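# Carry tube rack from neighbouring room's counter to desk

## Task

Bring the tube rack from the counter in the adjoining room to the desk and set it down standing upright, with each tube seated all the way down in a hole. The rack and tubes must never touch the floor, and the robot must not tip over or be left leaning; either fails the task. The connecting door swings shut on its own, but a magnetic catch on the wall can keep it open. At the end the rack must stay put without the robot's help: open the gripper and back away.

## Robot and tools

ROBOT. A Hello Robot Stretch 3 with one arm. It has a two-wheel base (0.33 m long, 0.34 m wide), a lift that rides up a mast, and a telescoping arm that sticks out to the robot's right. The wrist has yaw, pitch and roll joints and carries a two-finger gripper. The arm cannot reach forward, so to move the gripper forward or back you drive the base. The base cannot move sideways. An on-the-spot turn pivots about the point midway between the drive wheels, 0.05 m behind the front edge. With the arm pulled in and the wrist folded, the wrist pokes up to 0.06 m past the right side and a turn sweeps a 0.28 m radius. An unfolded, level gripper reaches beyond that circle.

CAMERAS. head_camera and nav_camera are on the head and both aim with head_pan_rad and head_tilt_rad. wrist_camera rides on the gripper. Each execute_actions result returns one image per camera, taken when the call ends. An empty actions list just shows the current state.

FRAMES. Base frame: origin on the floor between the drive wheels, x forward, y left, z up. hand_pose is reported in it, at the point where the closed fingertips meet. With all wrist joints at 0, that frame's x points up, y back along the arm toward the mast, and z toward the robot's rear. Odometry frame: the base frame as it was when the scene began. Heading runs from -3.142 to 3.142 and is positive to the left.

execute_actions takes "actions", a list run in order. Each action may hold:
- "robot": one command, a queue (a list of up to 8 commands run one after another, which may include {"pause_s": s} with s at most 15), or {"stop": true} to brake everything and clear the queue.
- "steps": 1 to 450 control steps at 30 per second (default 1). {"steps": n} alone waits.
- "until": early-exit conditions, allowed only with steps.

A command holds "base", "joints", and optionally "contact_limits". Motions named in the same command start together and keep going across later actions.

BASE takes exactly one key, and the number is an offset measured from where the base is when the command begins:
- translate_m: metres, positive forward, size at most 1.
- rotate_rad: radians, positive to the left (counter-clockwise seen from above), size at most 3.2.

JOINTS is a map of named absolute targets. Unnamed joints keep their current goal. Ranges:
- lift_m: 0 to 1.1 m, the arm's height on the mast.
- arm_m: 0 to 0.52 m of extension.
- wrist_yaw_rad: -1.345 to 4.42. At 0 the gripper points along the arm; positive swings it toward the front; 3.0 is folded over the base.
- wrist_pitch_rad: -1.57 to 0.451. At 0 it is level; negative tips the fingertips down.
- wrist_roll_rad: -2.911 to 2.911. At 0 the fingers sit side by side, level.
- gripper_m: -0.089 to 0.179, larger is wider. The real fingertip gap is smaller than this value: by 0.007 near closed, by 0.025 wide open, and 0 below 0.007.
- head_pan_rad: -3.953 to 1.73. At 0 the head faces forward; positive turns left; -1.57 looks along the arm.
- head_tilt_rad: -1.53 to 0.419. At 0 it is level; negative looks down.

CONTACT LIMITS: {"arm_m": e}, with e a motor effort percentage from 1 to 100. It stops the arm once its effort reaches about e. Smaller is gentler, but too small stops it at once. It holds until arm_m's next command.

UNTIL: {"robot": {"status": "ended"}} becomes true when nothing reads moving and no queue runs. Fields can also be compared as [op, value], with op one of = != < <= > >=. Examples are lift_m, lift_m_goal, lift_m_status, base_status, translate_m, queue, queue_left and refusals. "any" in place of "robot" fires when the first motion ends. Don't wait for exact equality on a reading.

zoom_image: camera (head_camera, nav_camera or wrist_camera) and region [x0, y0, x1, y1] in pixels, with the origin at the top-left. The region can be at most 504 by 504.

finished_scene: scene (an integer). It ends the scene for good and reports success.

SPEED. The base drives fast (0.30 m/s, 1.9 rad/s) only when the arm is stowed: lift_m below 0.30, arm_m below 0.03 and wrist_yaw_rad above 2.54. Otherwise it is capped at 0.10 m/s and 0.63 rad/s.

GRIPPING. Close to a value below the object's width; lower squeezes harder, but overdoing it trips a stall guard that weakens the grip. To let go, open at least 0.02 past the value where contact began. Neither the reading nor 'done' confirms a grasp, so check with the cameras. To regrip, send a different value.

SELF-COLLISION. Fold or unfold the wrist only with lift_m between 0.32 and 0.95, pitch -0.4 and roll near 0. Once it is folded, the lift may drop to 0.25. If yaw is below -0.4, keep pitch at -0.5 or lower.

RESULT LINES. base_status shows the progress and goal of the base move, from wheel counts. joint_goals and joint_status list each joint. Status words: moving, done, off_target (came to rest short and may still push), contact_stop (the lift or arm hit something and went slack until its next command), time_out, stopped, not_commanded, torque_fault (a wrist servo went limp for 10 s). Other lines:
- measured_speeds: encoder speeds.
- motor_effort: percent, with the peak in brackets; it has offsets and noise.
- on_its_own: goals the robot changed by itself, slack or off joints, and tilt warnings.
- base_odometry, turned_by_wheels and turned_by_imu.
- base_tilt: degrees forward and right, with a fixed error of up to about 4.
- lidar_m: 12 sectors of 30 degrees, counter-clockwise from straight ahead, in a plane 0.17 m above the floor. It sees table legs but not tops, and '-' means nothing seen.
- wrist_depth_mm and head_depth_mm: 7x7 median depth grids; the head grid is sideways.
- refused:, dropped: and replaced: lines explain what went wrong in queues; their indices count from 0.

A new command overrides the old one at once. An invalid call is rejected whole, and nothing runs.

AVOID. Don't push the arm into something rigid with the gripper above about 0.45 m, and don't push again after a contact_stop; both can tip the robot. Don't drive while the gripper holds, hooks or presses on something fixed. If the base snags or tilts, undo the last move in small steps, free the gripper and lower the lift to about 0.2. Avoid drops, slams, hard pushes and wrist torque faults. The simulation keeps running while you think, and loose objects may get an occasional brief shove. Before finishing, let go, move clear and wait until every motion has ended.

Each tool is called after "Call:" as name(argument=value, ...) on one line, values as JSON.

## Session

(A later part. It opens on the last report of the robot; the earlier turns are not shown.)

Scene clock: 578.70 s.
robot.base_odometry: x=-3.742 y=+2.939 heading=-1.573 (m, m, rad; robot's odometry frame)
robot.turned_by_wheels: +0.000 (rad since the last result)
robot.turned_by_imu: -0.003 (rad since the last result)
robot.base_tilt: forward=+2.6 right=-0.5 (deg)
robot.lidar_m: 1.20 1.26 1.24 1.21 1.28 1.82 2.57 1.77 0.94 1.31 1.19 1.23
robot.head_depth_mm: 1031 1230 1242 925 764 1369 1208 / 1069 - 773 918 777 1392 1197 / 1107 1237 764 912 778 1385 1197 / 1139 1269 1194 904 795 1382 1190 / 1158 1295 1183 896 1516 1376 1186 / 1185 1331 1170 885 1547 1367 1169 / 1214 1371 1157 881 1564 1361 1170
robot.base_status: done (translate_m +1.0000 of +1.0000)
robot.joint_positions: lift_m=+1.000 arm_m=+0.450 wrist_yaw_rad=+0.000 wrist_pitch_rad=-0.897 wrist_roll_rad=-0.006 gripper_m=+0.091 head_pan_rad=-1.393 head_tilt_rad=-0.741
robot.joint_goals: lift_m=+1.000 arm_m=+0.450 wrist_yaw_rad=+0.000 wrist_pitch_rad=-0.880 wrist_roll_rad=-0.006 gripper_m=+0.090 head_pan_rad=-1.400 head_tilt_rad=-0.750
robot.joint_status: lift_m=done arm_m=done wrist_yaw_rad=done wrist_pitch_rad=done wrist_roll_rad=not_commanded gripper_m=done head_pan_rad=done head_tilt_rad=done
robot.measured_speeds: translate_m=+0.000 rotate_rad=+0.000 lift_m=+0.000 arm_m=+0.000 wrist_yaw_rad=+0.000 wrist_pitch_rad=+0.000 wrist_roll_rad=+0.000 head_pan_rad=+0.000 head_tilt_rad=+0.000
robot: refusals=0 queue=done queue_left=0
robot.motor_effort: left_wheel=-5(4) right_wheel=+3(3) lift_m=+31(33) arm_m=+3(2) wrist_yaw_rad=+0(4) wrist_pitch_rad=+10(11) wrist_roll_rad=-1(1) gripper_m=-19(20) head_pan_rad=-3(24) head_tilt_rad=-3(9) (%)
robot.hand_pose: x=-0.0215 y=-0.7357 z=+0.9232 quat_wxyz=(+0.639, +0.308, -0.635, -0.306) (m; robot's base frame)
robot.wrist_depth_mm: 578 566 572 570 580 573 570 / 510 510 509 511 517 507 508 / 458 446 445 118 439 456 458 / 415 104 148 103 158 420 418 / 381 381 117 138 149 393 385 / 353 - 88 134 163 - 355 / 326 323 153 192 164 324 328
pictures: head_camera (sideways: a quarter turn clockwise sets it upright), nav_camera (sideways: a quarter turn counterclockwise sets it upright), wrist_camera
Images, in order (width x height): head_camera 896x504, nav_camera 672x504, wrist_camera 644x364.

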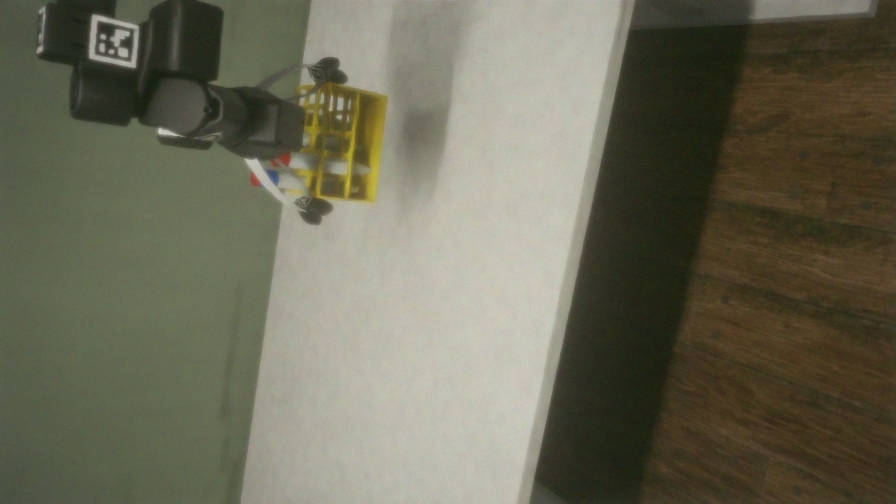

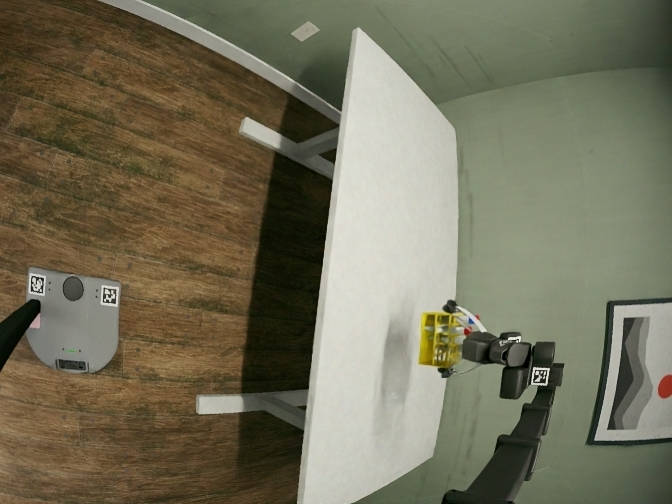

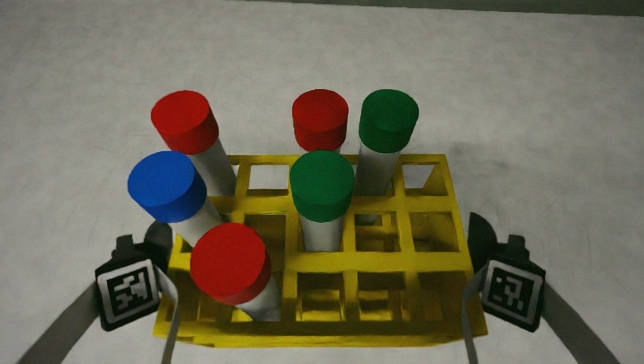

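Call:
execute_actions(actions=[{"robot":[{"joints":{"lift_m":0.88}}],"steps":450,"until":{"robot":{"status":"ended"}}}])

Scene clock: 583.23 s.
robot.base_odometry: x=-3.742 y=+2.939 heading=-1.573 (m, m, rad; robot's odometry frame)
robot.turned_by_wheels: +0.000 (rad since the last result)
robot.turned_by_imu: -0.001 (rad since the last result)
robot.base_tilt: forward=+2.4 right=-0.4 (deg)
robot.lidar_m: 1.19 1.26 1.24 1.21 1.28 1.82 2.57 1.77 0.94 1.31 1.19 1.23
robot.head_depth_mm: 1060 1163 - 923 764 1376 1203 / 1084 1192 - 858 778 1397 1201 / 1108 1240 1264 849 778 1391 1197 / 1127 1269 1196 903 795 1378 1188 / 1156 1300 1181 894 1509 1374 1184 / 1179 1333 1171 888 1541 1370 1178 / 1208 1370 1156 881 1580 1357 1167
robot.base_status: done (translate_m +1.0000 of +1.0000)
robot.joint_positions: lift_m=+0.880 arm_m=+0.450 wrist_yaw_rad=+0.000 wrist_pitch_rad=-0.897 wrist_roll_rad=-0.006 gripper_m=+0.091 head_pan_rad=-1.393 head_tilt_rad=-0.741
robot.joint_goals: lift_m=+0.880 arm_m=+0.450 wrist_yaw_rad=+0.000 wrist_pitch_rad=-0.880 wrist_roll_rad=-0.006 gripper_m=+0.090 head_pan_rad=-1.400 head_tilt_rad=-0.750
robot.joint_status: lift_m=done arm_m=done wrist_yaw_rad=done wrist_pitch_rad=done wrist_roll_rad=not_commanded gripper_m=done head_pan_rad=done head_tilt_rad=done
robot.measured_speeds: translate_m=+0.000 rotate_rad=+0.000 lift_m=+0.000 arm_m=+0.000 wrist_yaw_rad=+0.000 wrist_pitch_rad=+0.000 wrist_roll_rad=+0.000 head_pan_rad=+0.000 head_tilt_rad=+0.000
robot: refusals=0 queue=done queue_left=0
robot.motor_effort: left_wheel=-4(4) right_wheel=+3(3) lift_m=+22(31) arm_m=+3(3) wrist_yaw_rad=+0(1) wrist_pitch_rad=+11(11) wrist_roll_rad=-1(1) gripper_m=-20(19) head_pan_rad=-3(3) head_tilt_rad=-4(3) (%)
robot.hand_pose: x=-0.0215 y=-0.7357 z=+0.8036 quat_wxyz=(+0.639, +0.308, -0.635, -0.306) (m; robot's base frame)
robot.wrist_depth_mm: 388 385 392 391 390 387 388 / 342 344 346 345 346 344 348 / 308 303 304 118 298 310 311 / 278 104 149 102 158 282 281 / 258 257 116 137 149 263 258 / 238 - 89 135 163 - 239 / 221 217 153 191 163 218 221
pictures: head_camera (sideways: a quarter turn clockwise sets it upright), nav_camera (sideways: a quarter turn counterclockwise sets it upright), wrist_camera
Images, in order (width x height): head_camera 896x504, nav_camera 672x504, wrist_camera 644x364.

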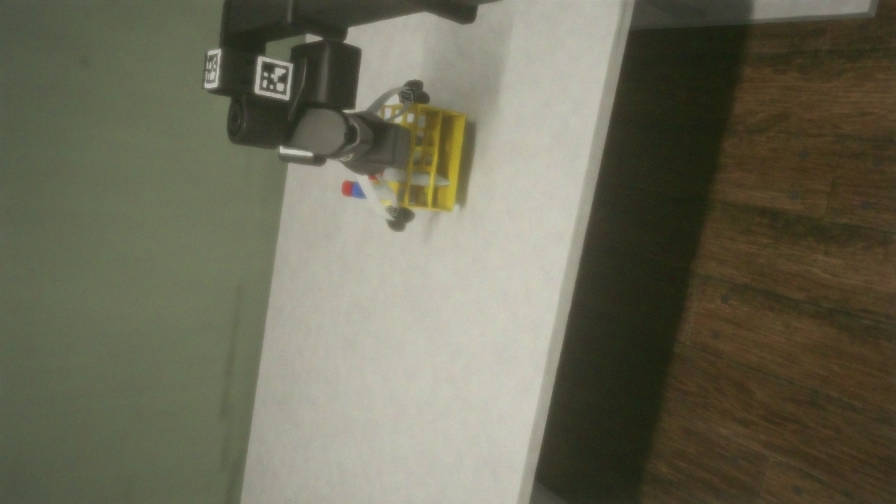

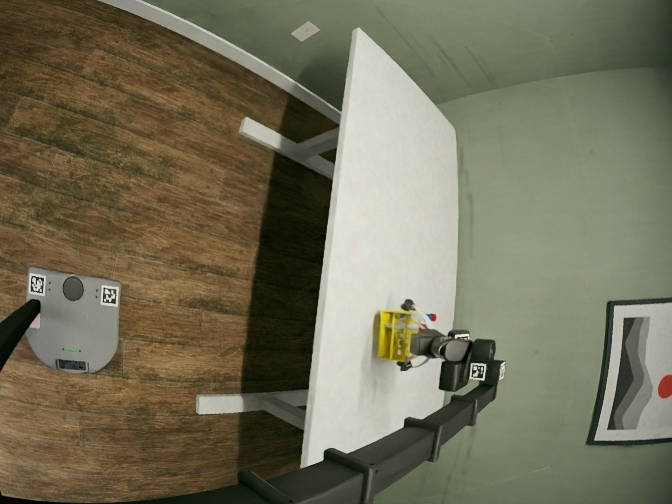

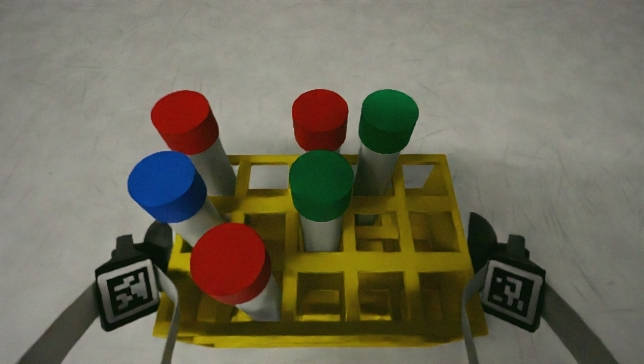

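Call:
execute_actions(actions=[{"robot":[{"joints":{"lift_m":0.856}},{"joints":{"lift_m":0.848}},{"pause_s":0.3},{"joints":{"gripper_m":0.179}}],"steps":450,"until":{"robot":{"status":"ended"}}},{"robot":[{"joints":{"lift_m":0.98}},{"joints":{"arm_m":0.33,"wrist_pitch_rad":-0.5}},{"joints":{"lift_m":0.86}}],"steps":450,"until":{"robot":{"status":"ended"}}}])

Call:
zoom_image(camera="wrist_camera", region=[180,20,480,300])

Scene clock: 595.40 s.
robot.base_odometry: x=-3.742 y=+2.939 heading=-1.573 (m, m, rad; robot's odometry frame)
robot.turned_by_wheels: +0.000 (rad since the last result)
robot.turned_by_imu: -0.003 (rad since the last result)
robot.base_tilt: forward=+2.7 right=-0.4 (deg)
robot.lidar_m: 1.19 1.26 1.24 1.21 1.28 1.82 2.57 1.77 0.94 1.31 1.19 1.22
robot.head_depth_mm: 1066 1184 1273 864 761 1368 1200 / 1086 1212 1306 855 777 1392 1199 / 1107 1241 1265 850 778 1394 1195 / 1139 1263 1193 905 791 1380 1184 / 1160 1300 1183 898 1509 1379 1177 / 1182 1333 1164 887 1539 1370 1181 / 1211 1371 1156 885 1578 1358 1171
robot.base_status: done (translate_m +1.0000 of +1.0000)
robot.joint_positions: lift_m=+0.860 arm_m=+0.330 wrist_yaw_rad=+0.000 wrist_pitch_rad=-0.519 wrist_roll_rad=-0.006 gripper_m=+0.179 head_pan_rad=-1.393 head_tilt_rad=-0.741
robot.joint_goals: lift_m=+0.860 arm_m=+0.330 wrist_yaw_rad=+0.000 wrist_pitch_rad=-0.500 wrist_roll_rad=-0.006 gripper_m=+0.179 head_pan_rad=-1.400 head_tilt_rad=-0.750
robot.joint_status: lift_m=done arm_m=done wrist_yaw_rad=done wrist_pitch_rad=done wrist_roll_rad=not_commanded gripper_m=done head_pan_rad=done head_tilt_rad=done
robot.measured_speeds: translate_m=+0.000 rotate_rad=+0.000 lift_m=+0.000 arm_m=+0.000 wrist_yaw_rad=+0.000 wrist_pitch_rad=+0.000 wrist_roll_rad=+0.000 head_pan_rad=+0.000 head_tilt_rad=+0.000
robot: refusals=0 queue=done queue_left=0
robot.motor_effort: left_wheel=-5(4) right_wheel=+3(3) lift_m=+22(32) arm_m=-2(4) wrist_yaw_rad=+0(1) wrist_pitch_rad=+12(11) wrist_roll_rad=-1(1) gripper_m=+0(86) head_pan_rad=-3(3) head_tilt_rad=-3(4) (%)
robot.hand_pose: x=-0.0215 y=-0.6858 z=+0.8509 quat_wxyz=(+0.686, +0.182, -0.681, -0.181) (m; robot's base frame)
robot.wrist_depth_mm: 708 693 689 676 657 645 638 / 699 714 700 701 706 679 670 / 521 519 527 518 521 529 520 / 419 419 406 384 420 419 417 / 348 353 328 235 338 360 349 / 308 299 279 227 279 300 304 / 255 262 257 253 255 262 256
pictures: head_camera (sideways: a quarter turn clockwise sets it upright), nav_camera (sideways: a quarter turn counterclockwise sets it upright), wrist_camera
Images, in order (width x height): head_camera 896x504, nav_camera 672x504, wrist_camera 644x364.

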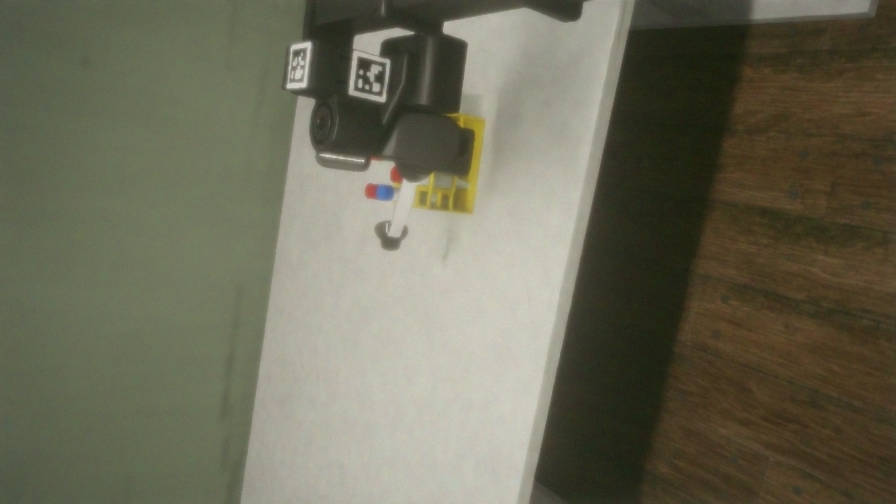

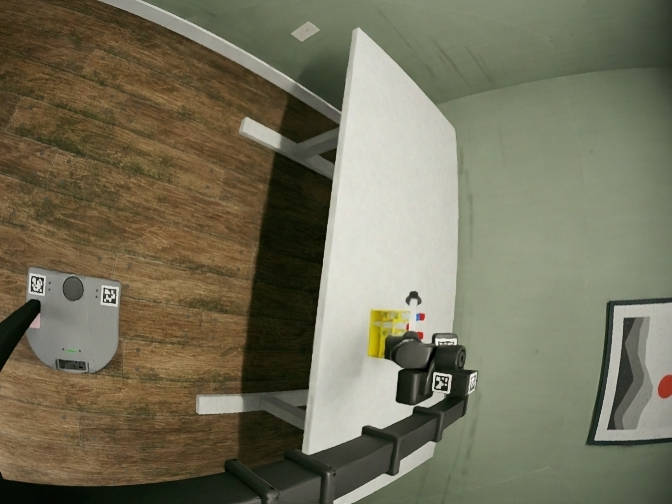

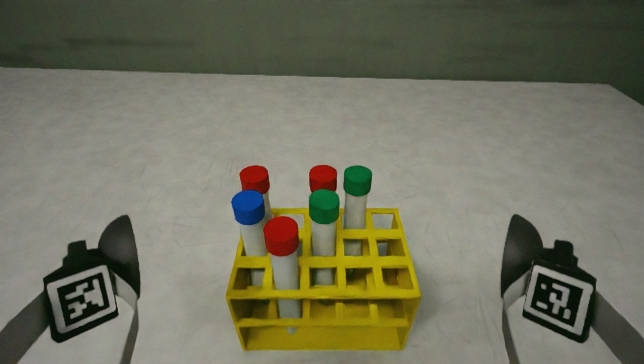

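Region (180, 20, 480, 300) of wrist_camera's 644x364 image, scaled by 1.680; it fills the top 470 rows of this view, and the rest is white.

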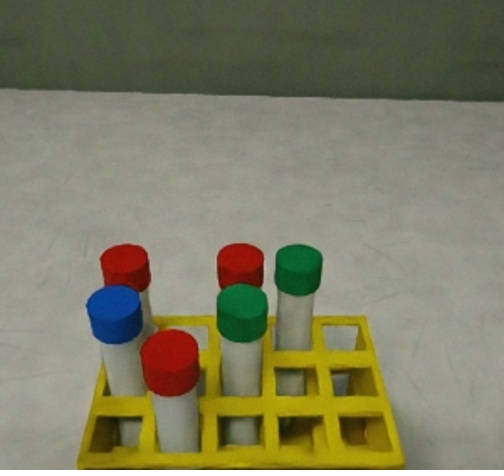

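Call:
execute_actions(actions=[{"robot":[{"joints":{"arm_m":0.08,"wrist_pitch_rad":0.0}},{"joints":{"lift_m":0.72}}],"steps":450,"until":{"robot":{"status":"ended"}}}])

Call:
zoom_image(camera="wrist_camera", region=[240,110,400,260])

Scene clock: 604.73 s.
robot.base_odometry: x=-3.742 y=+2.939 heading=-1.573 (m, m, rad; robot's odometry frame)
robot.turned_by_wheels: +0.000 (rad since the last result)
robot.turned_by_imu: -0.003 (rad since the last result)
robot.base_tilt: forward=+2.5 right=-0.4 (deg)
robot.lidar_m: 1.19 1.26 1.24 1.21 1.28 1.82 2.57 1.77 0.94 1.31 1.19 1.22
robot.head_depth_mm: 1065 1188 1234 927 764 1433 - / 1083 1214 1226 888 771 1473 - / 1113 1241 1204 849 774 - - / 1129 1274 1194 905 1528 1383 1187 / 1159 1298 1182 896 1512 1384 1188 / 1188 1335 1168 889 1552 1358 1169 / 1204 1373 1156 877 1577 1362 1166
robot.base_status: done (translate_m +1.0000 of +1.0000)
robot.joint_positions: lift_m=+0.720 arm_m=+0.080 wrist_yaw_rad=+0.000 wrist_pitch_rad=-0.023 wrist_roll_rad=-0.006 gripper_m=+0.179 head_pan_rad=-1.393 head_tilt_rad=-0.741
robot.joint_goals: lift_m=+0.720 arm_m=+0.080 wrist_yaw_rad=+0.000 wrist_pitch_rad=+0.000 wrist_roll_rad=-0.006 gripper_m=+0.179 head_pan_rad=-1.400 head_tilt_rad=-0.750
robot.joint_status: lift_m=done arm_m=done wrist_yaw_rad=done wrist_pitch_rad=done wrist_roll_rad=not_commanded gripper_m=done head_pan_rad=done head_tilt_rad=done
robot.measured_speeds: translate_m=+0.000 rotate_rad=+0.000 lift_m=+0.000 arm_m=+0.000 wrist_yaw_rad=+0.000 wrist_pitch_rad=+0.000 wrist_roll_rad=+0.000 head_pan_rad=+0.000 head_tilt_rad=+0.000
robot: refusals=0 queue=done queue_left=0
robot.motor_effort: left_wheel=-5(4) right_wheel=+3(3) lift_m=+22(23) arm_m=-2(3) wrist_yaw_rad=+0(0) wrist_pitch_rad=+14(15) wrist_roll_rad=-1(1) gripper_m=+0(0) head_pan_rad=-3(3) head_tilt_rad=-3(3) (%)
robot.hand_pose: x=-0.0214 y=-0.4809 z=+0.8291 quat_wxyz=(+0.709, +0.008, -0.705, -0.008) (m; robot's base frame)
robot.wrist_depth_mm: 967 942 930 900 903 862 874 / - 974 961 930 922 904 885 / - - 993 950 932 936 905 / - - - 437 953 938 935 / 519 525 516 429 519 574 529 / 382 354 353 353 353 355 371 / 257 270 268 269 270 270 259
pictures: head_camera (sideways: a quarter turn clockwise sets it upright), nav_camera (sideways: a quarter turn counterclockwise sets it upright), wrist_camera
Images, in order (width x height): head_camera 896x504, nav_camera 672x504, wrist_camera 644x364.

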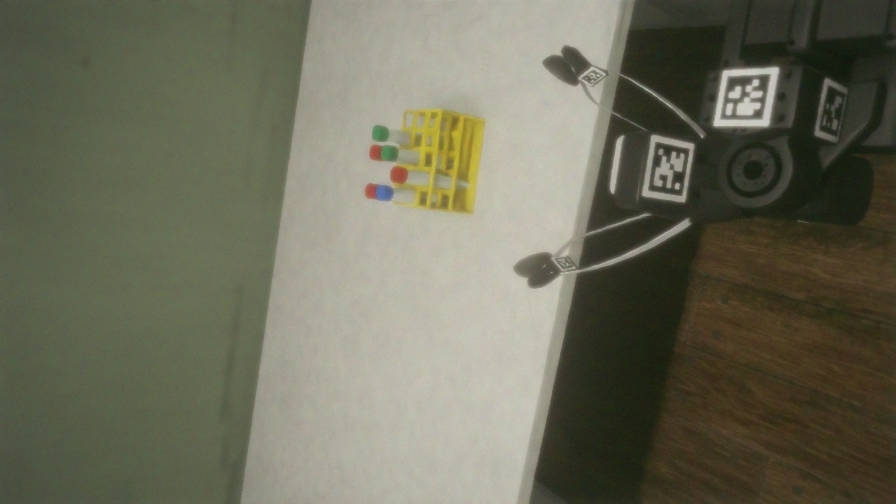

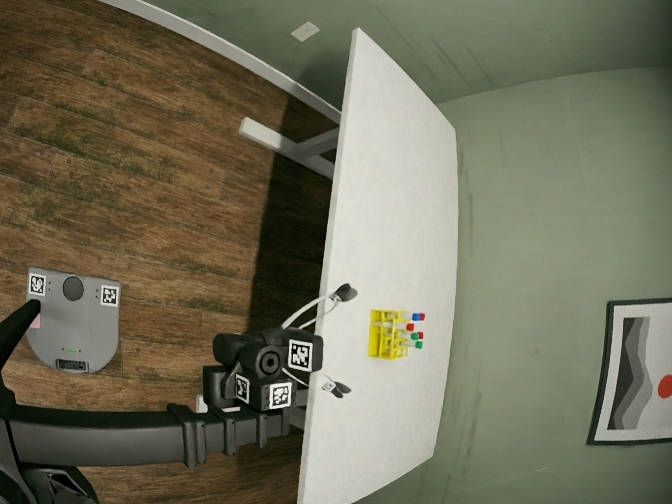

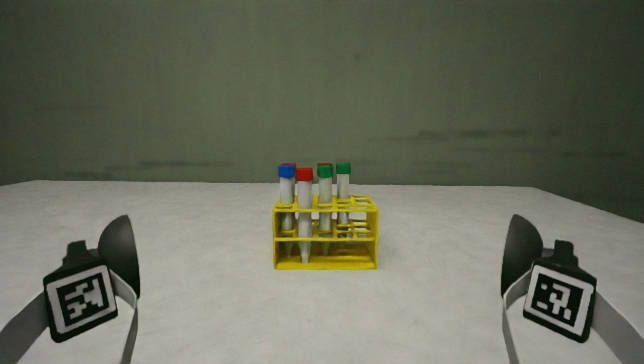

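Region (240, 110, 400, 260) of wrist_camera's 644x364 image, scaled by 3.150; it fills the top 472 rows of this view, and the rest is white.

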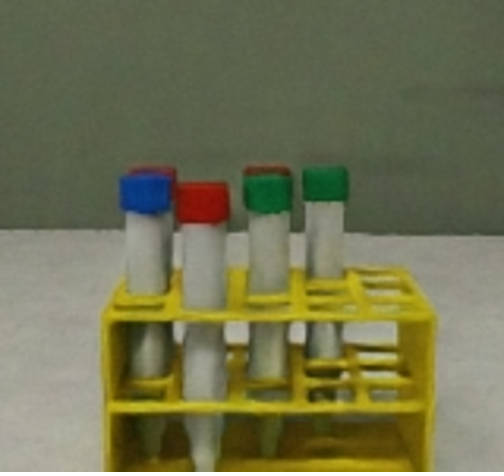

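Call:
execute_actions(actions=[{"robot":[{"joints":{"lift_m":0.68,"arm_m":0.06}}],"steps":450,"until":{"robot":{"status":"ended"}}}])

Call:
zoom_image(camera="wrist_camera", region=[250,120,400,260])

Scene clock: 607.83 s.
robot.base_odometry: x=-3.742 y=+2.939 heading=-1.573 (m, m, rad; robot's odometry frame)
robot.turned_by_wheels: +0.000 (rad since the last result)
robot.turned_by_imu: -0.001 (rad since the last result)
robot.base_tilt: forward=+2.3 right=-0.5 (deg)
robot.lidar_m: 1.20 1.26 1.24 1.21 1.28 1.82 2.57 1.77 0.94 1.31 1.19 1.22
robot.head_depth_mm: 1057 1185 1232 929 766 1371 - / 1089 1212 1226 886 779 1399 - / 1109 1240 1210 851 779 1476 - / 1130 1277 1195 904 794 1383 1182 / 1159 1296 1181 900 1507 1375 1182 / 1182 1332 1168 889 1543 1366 1178 / 1211 1376 1157 880 1566 1347 1170
robot.base_status: done (translate_m +1.0000 of +1.0000)
robot.joint_positions: lift_m=+0.680 arm_m=+0.060 wrist_yaw_rad=+0.000 wrist_pitch_rad=-0.022 wrist_roll_rad=-0.006 gripper_m=+0.179 head_pan_rad=-1.393 head_tilt_rad=-0.741
robot.joint_goals: lift_m=+0.680 arm_m=+0.060 wrist_yaw_rad=+0.000 wrist_pitch_rad=+0.000 wrist_roll_rad=-0.006 gripper_m=+0.179 head_pan_rad=-1.400 head_tilt_rad=-0.750
robot.joint_status: lift_m=done arm_m=done wrist_yaw_rad=done wrist_pitch_rad=done wrist_roll_rad=not_commanded gripper_m=done head_pan_rad=done head_tilt_rad=done
robot.measured_speeds: translate_m=+0.000 rotate_rad=+0.000 lift_m=+0.000 arm_m=+0.000 wrist_yaw_rad=+0.000 wrist_pitch_rad=+0.000 wrist_roll_rad=+0.000 head_pan_rad=+0.000 head_tilt_rad=+0.000
robot: refusals=0 queue=done queue_left=0
robot.motor_effort: left_wheel=-4(5) right_wheel=+3(2) lift_m=+22(22) arm_m=-2(5) wrist_yaw_rad=+0(0) wrist_pitch_rad=+13(14) wrist_roll_rad=-1(1) gripper_m=+1(0) head_pan_rad=-3(3) head_tilt_rad=-4(4) (%)
robot.hand_pose: x=-0.0214 y=-0.4609 z=+0.7891 quat_wxyz=(+0.709, +0.008, -0.705, -0.008) (m; robot's base frame)
robot.wrist_depth_mm: 952 982 940 907 903 899 893 / - - 965 943 950 917 914 / - - - 971 986 950 930 / 765 774 763 424 763 762 926 / 410 403 405 403 405 446 410 / 295 274 276 275 276 274 286 / - - 243 237 232 229 226
pictures: head_camera (sideways: a quarter turn clockwise sets it upright), nav_camera (sideways: a quarter turn counterclockwise sets it upright), wrist_camera
Images, in order (width x height): head_camera 896x504, nav_camera 672x504, wrist_camera 644x364.

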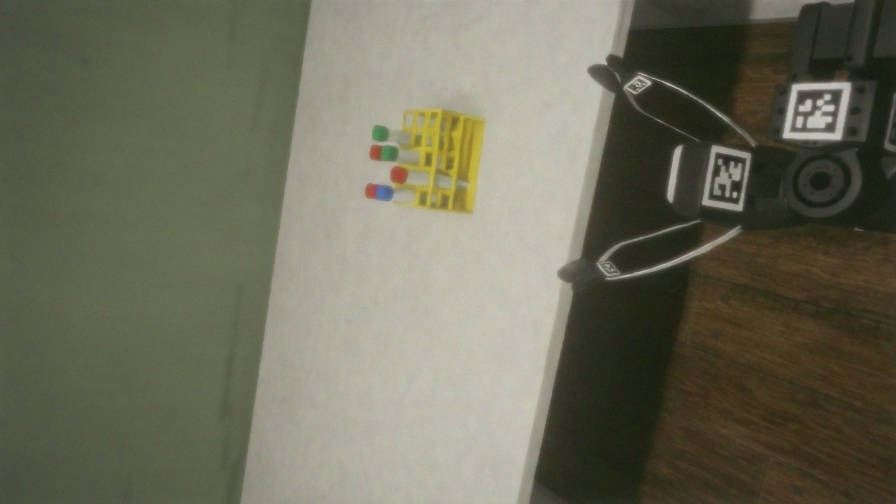

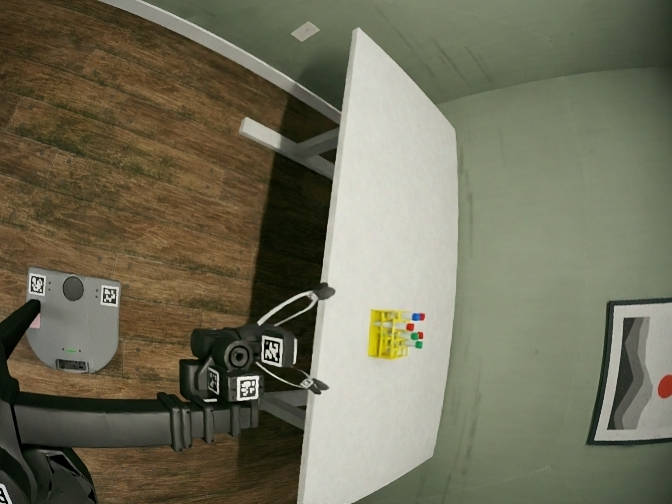

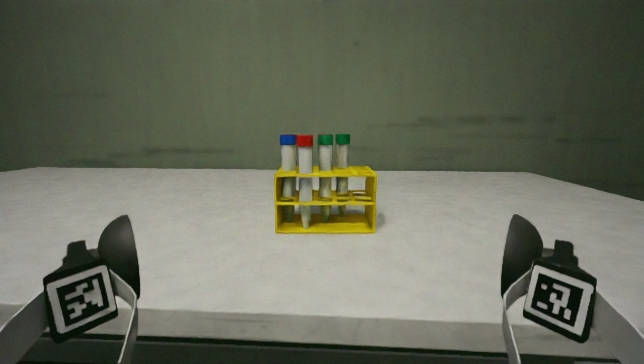

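Region (250, 120, 400, 260) of wrist_camera's 644x364 image, scaled by 3.360; it fills the top 470 rows of this view, and the rest is white.

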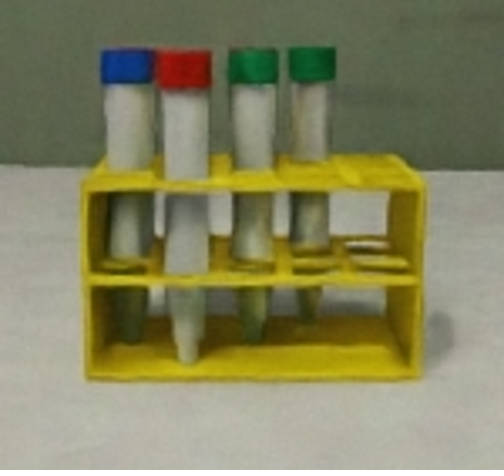

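All caps level. Retract clear.

Call:
execute_actions(actions=[{"robot":{"joints":{"arm_m":0.0}},"steps":100,"until":{"robot":{"status":"ended"}}}])

Call:
finished_scene(scene=1)

Scene clock: 610.83 s.
robot.base_odometry: x=-3.742 y=+2.939 heading=-1.573 (m, m, rad; robot's odometry frame)
robot.turned_by_wheels: +0.000 (rad since the last result)
robot.turned_by_imu: -0.001 (rad since the last result)
robot.base_tilt: forward=+2.5 right=-0.6 (deg)
robot.lidar_m: 1.20 1.26 1.24 1.21 1.28 1.83 2.56 1.77 0.94 1.31 1.19 1.23
robot.head_depth_mm: 1068 1192 1238 926 761 1374 1206 / 1089 1218 1225 882 776 1392 1194 / 1113 1239 1212 847 779 1395 - / 1126 1271 1191 899 793 1382 1178 / 1150 1310 1184 895 1527 1382 1183 / 1183 1336 1172 889 1550 1365 1168 / 1212 1374 1158 879 1571 1356 1170
robot.base_status: done (translate_m +1.0000 of +1.0000)
robot.joint_positions: lift_m=+0.680 arm_m=+0.000 wrist_yaw_rad=+0.000 wrist_pitch_rad=-0.022 wrist_roll_rad=-0.006 gripper_m=+0.179 head_pan_rad=-1.393 head_tilt_rad=-0.741
robot.joint_goals: lift_m=+0.680 arm_m=+0.000 wrist_yaw_rad=+0.000 wrist_pitch_rad=+0.000 wrist_roll_rad=-0.006 gripper_m=+0.179 head_pan_rad=-1.400 head_tilt_rad=-0.750
robot.joint_status: lift_m=done arm_m=done wrist_yaw_rad=done wrist_pitch_rad=done wrist_roll_rad=not_commanded gripper_m=done head_pan_rad=done head_tilt_rad=done
robot.measured_speeds: translate_m=+0.000 rotate_rad=+0.000 lift_m=+0.000 arm_m=+0.000 wrist_yaw_rad=+0.000 wrist_pitch_rad=+0.000 wrist_roll_rad=+0.000 head_pan_rad=+0.000 head_tilt_rad=+0.000
robot: refusals=0 queue=done queue_left=0
robot.motor_effort: left_wheel=-4(4) right_wheel=+3(3) lift_m=+22(22) arm_m=-2(3) wrist_yaw_rad=-1(0) wrist_pitch_rad=+14(14) wrist_roll_rad=-1(1) gripper_m=+0(0) head_pan_rad=-3(3) head_tilt_rad=-4(3) (%)
robot.hand_pose: x=-0.0214 y=-0.4009 z=+0.7891 quat_wxyz=(+0.709, +0.008, -0.705, -0.008) (m; robot's base frame)
robot.wrist_depth_mm: - - - - 959 943 948 / - - - - - 954 974 / - - - - - - - / 740 773 776 490 770 787 - / 405 408 407 405 410 445 410 / 317 317 301 298 294 288 287 / - - - - - - -
pictures: head_camera (sideways: a quarter turn clockwise sets it upright), nav_camera (sideways: a quarter turn counterclockwise sets it upright), wrist_camera
Images, in order (width x height): head_camera 896x504, nav_camera 672x504, wrist_camera 644x364.

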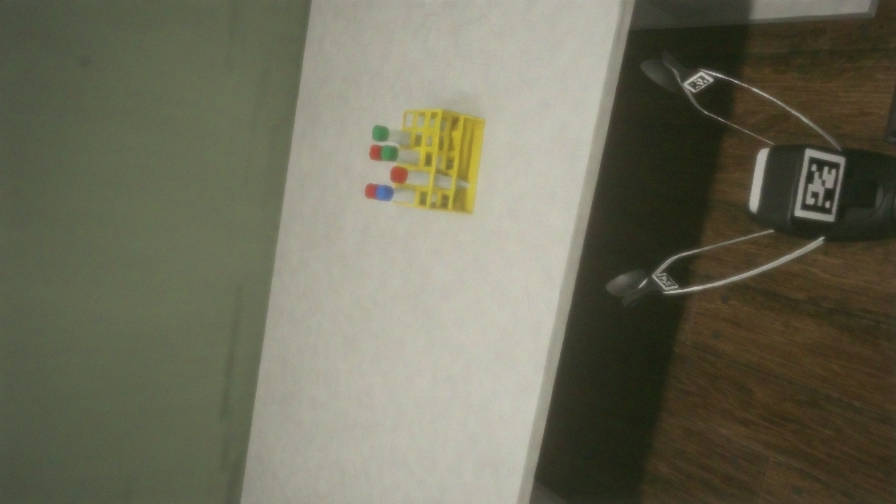

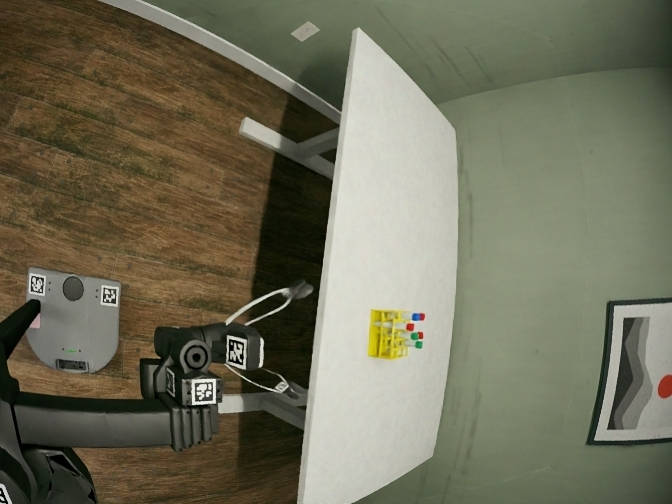

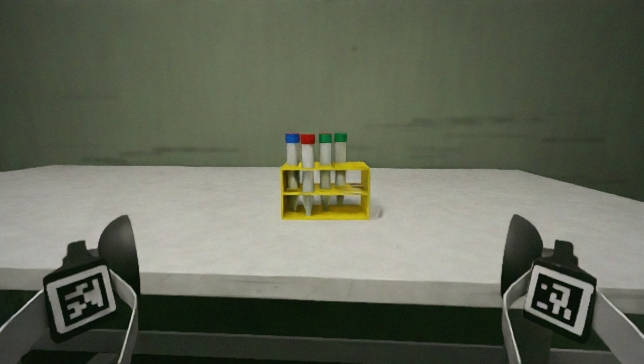

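The scene is finished: the task was done.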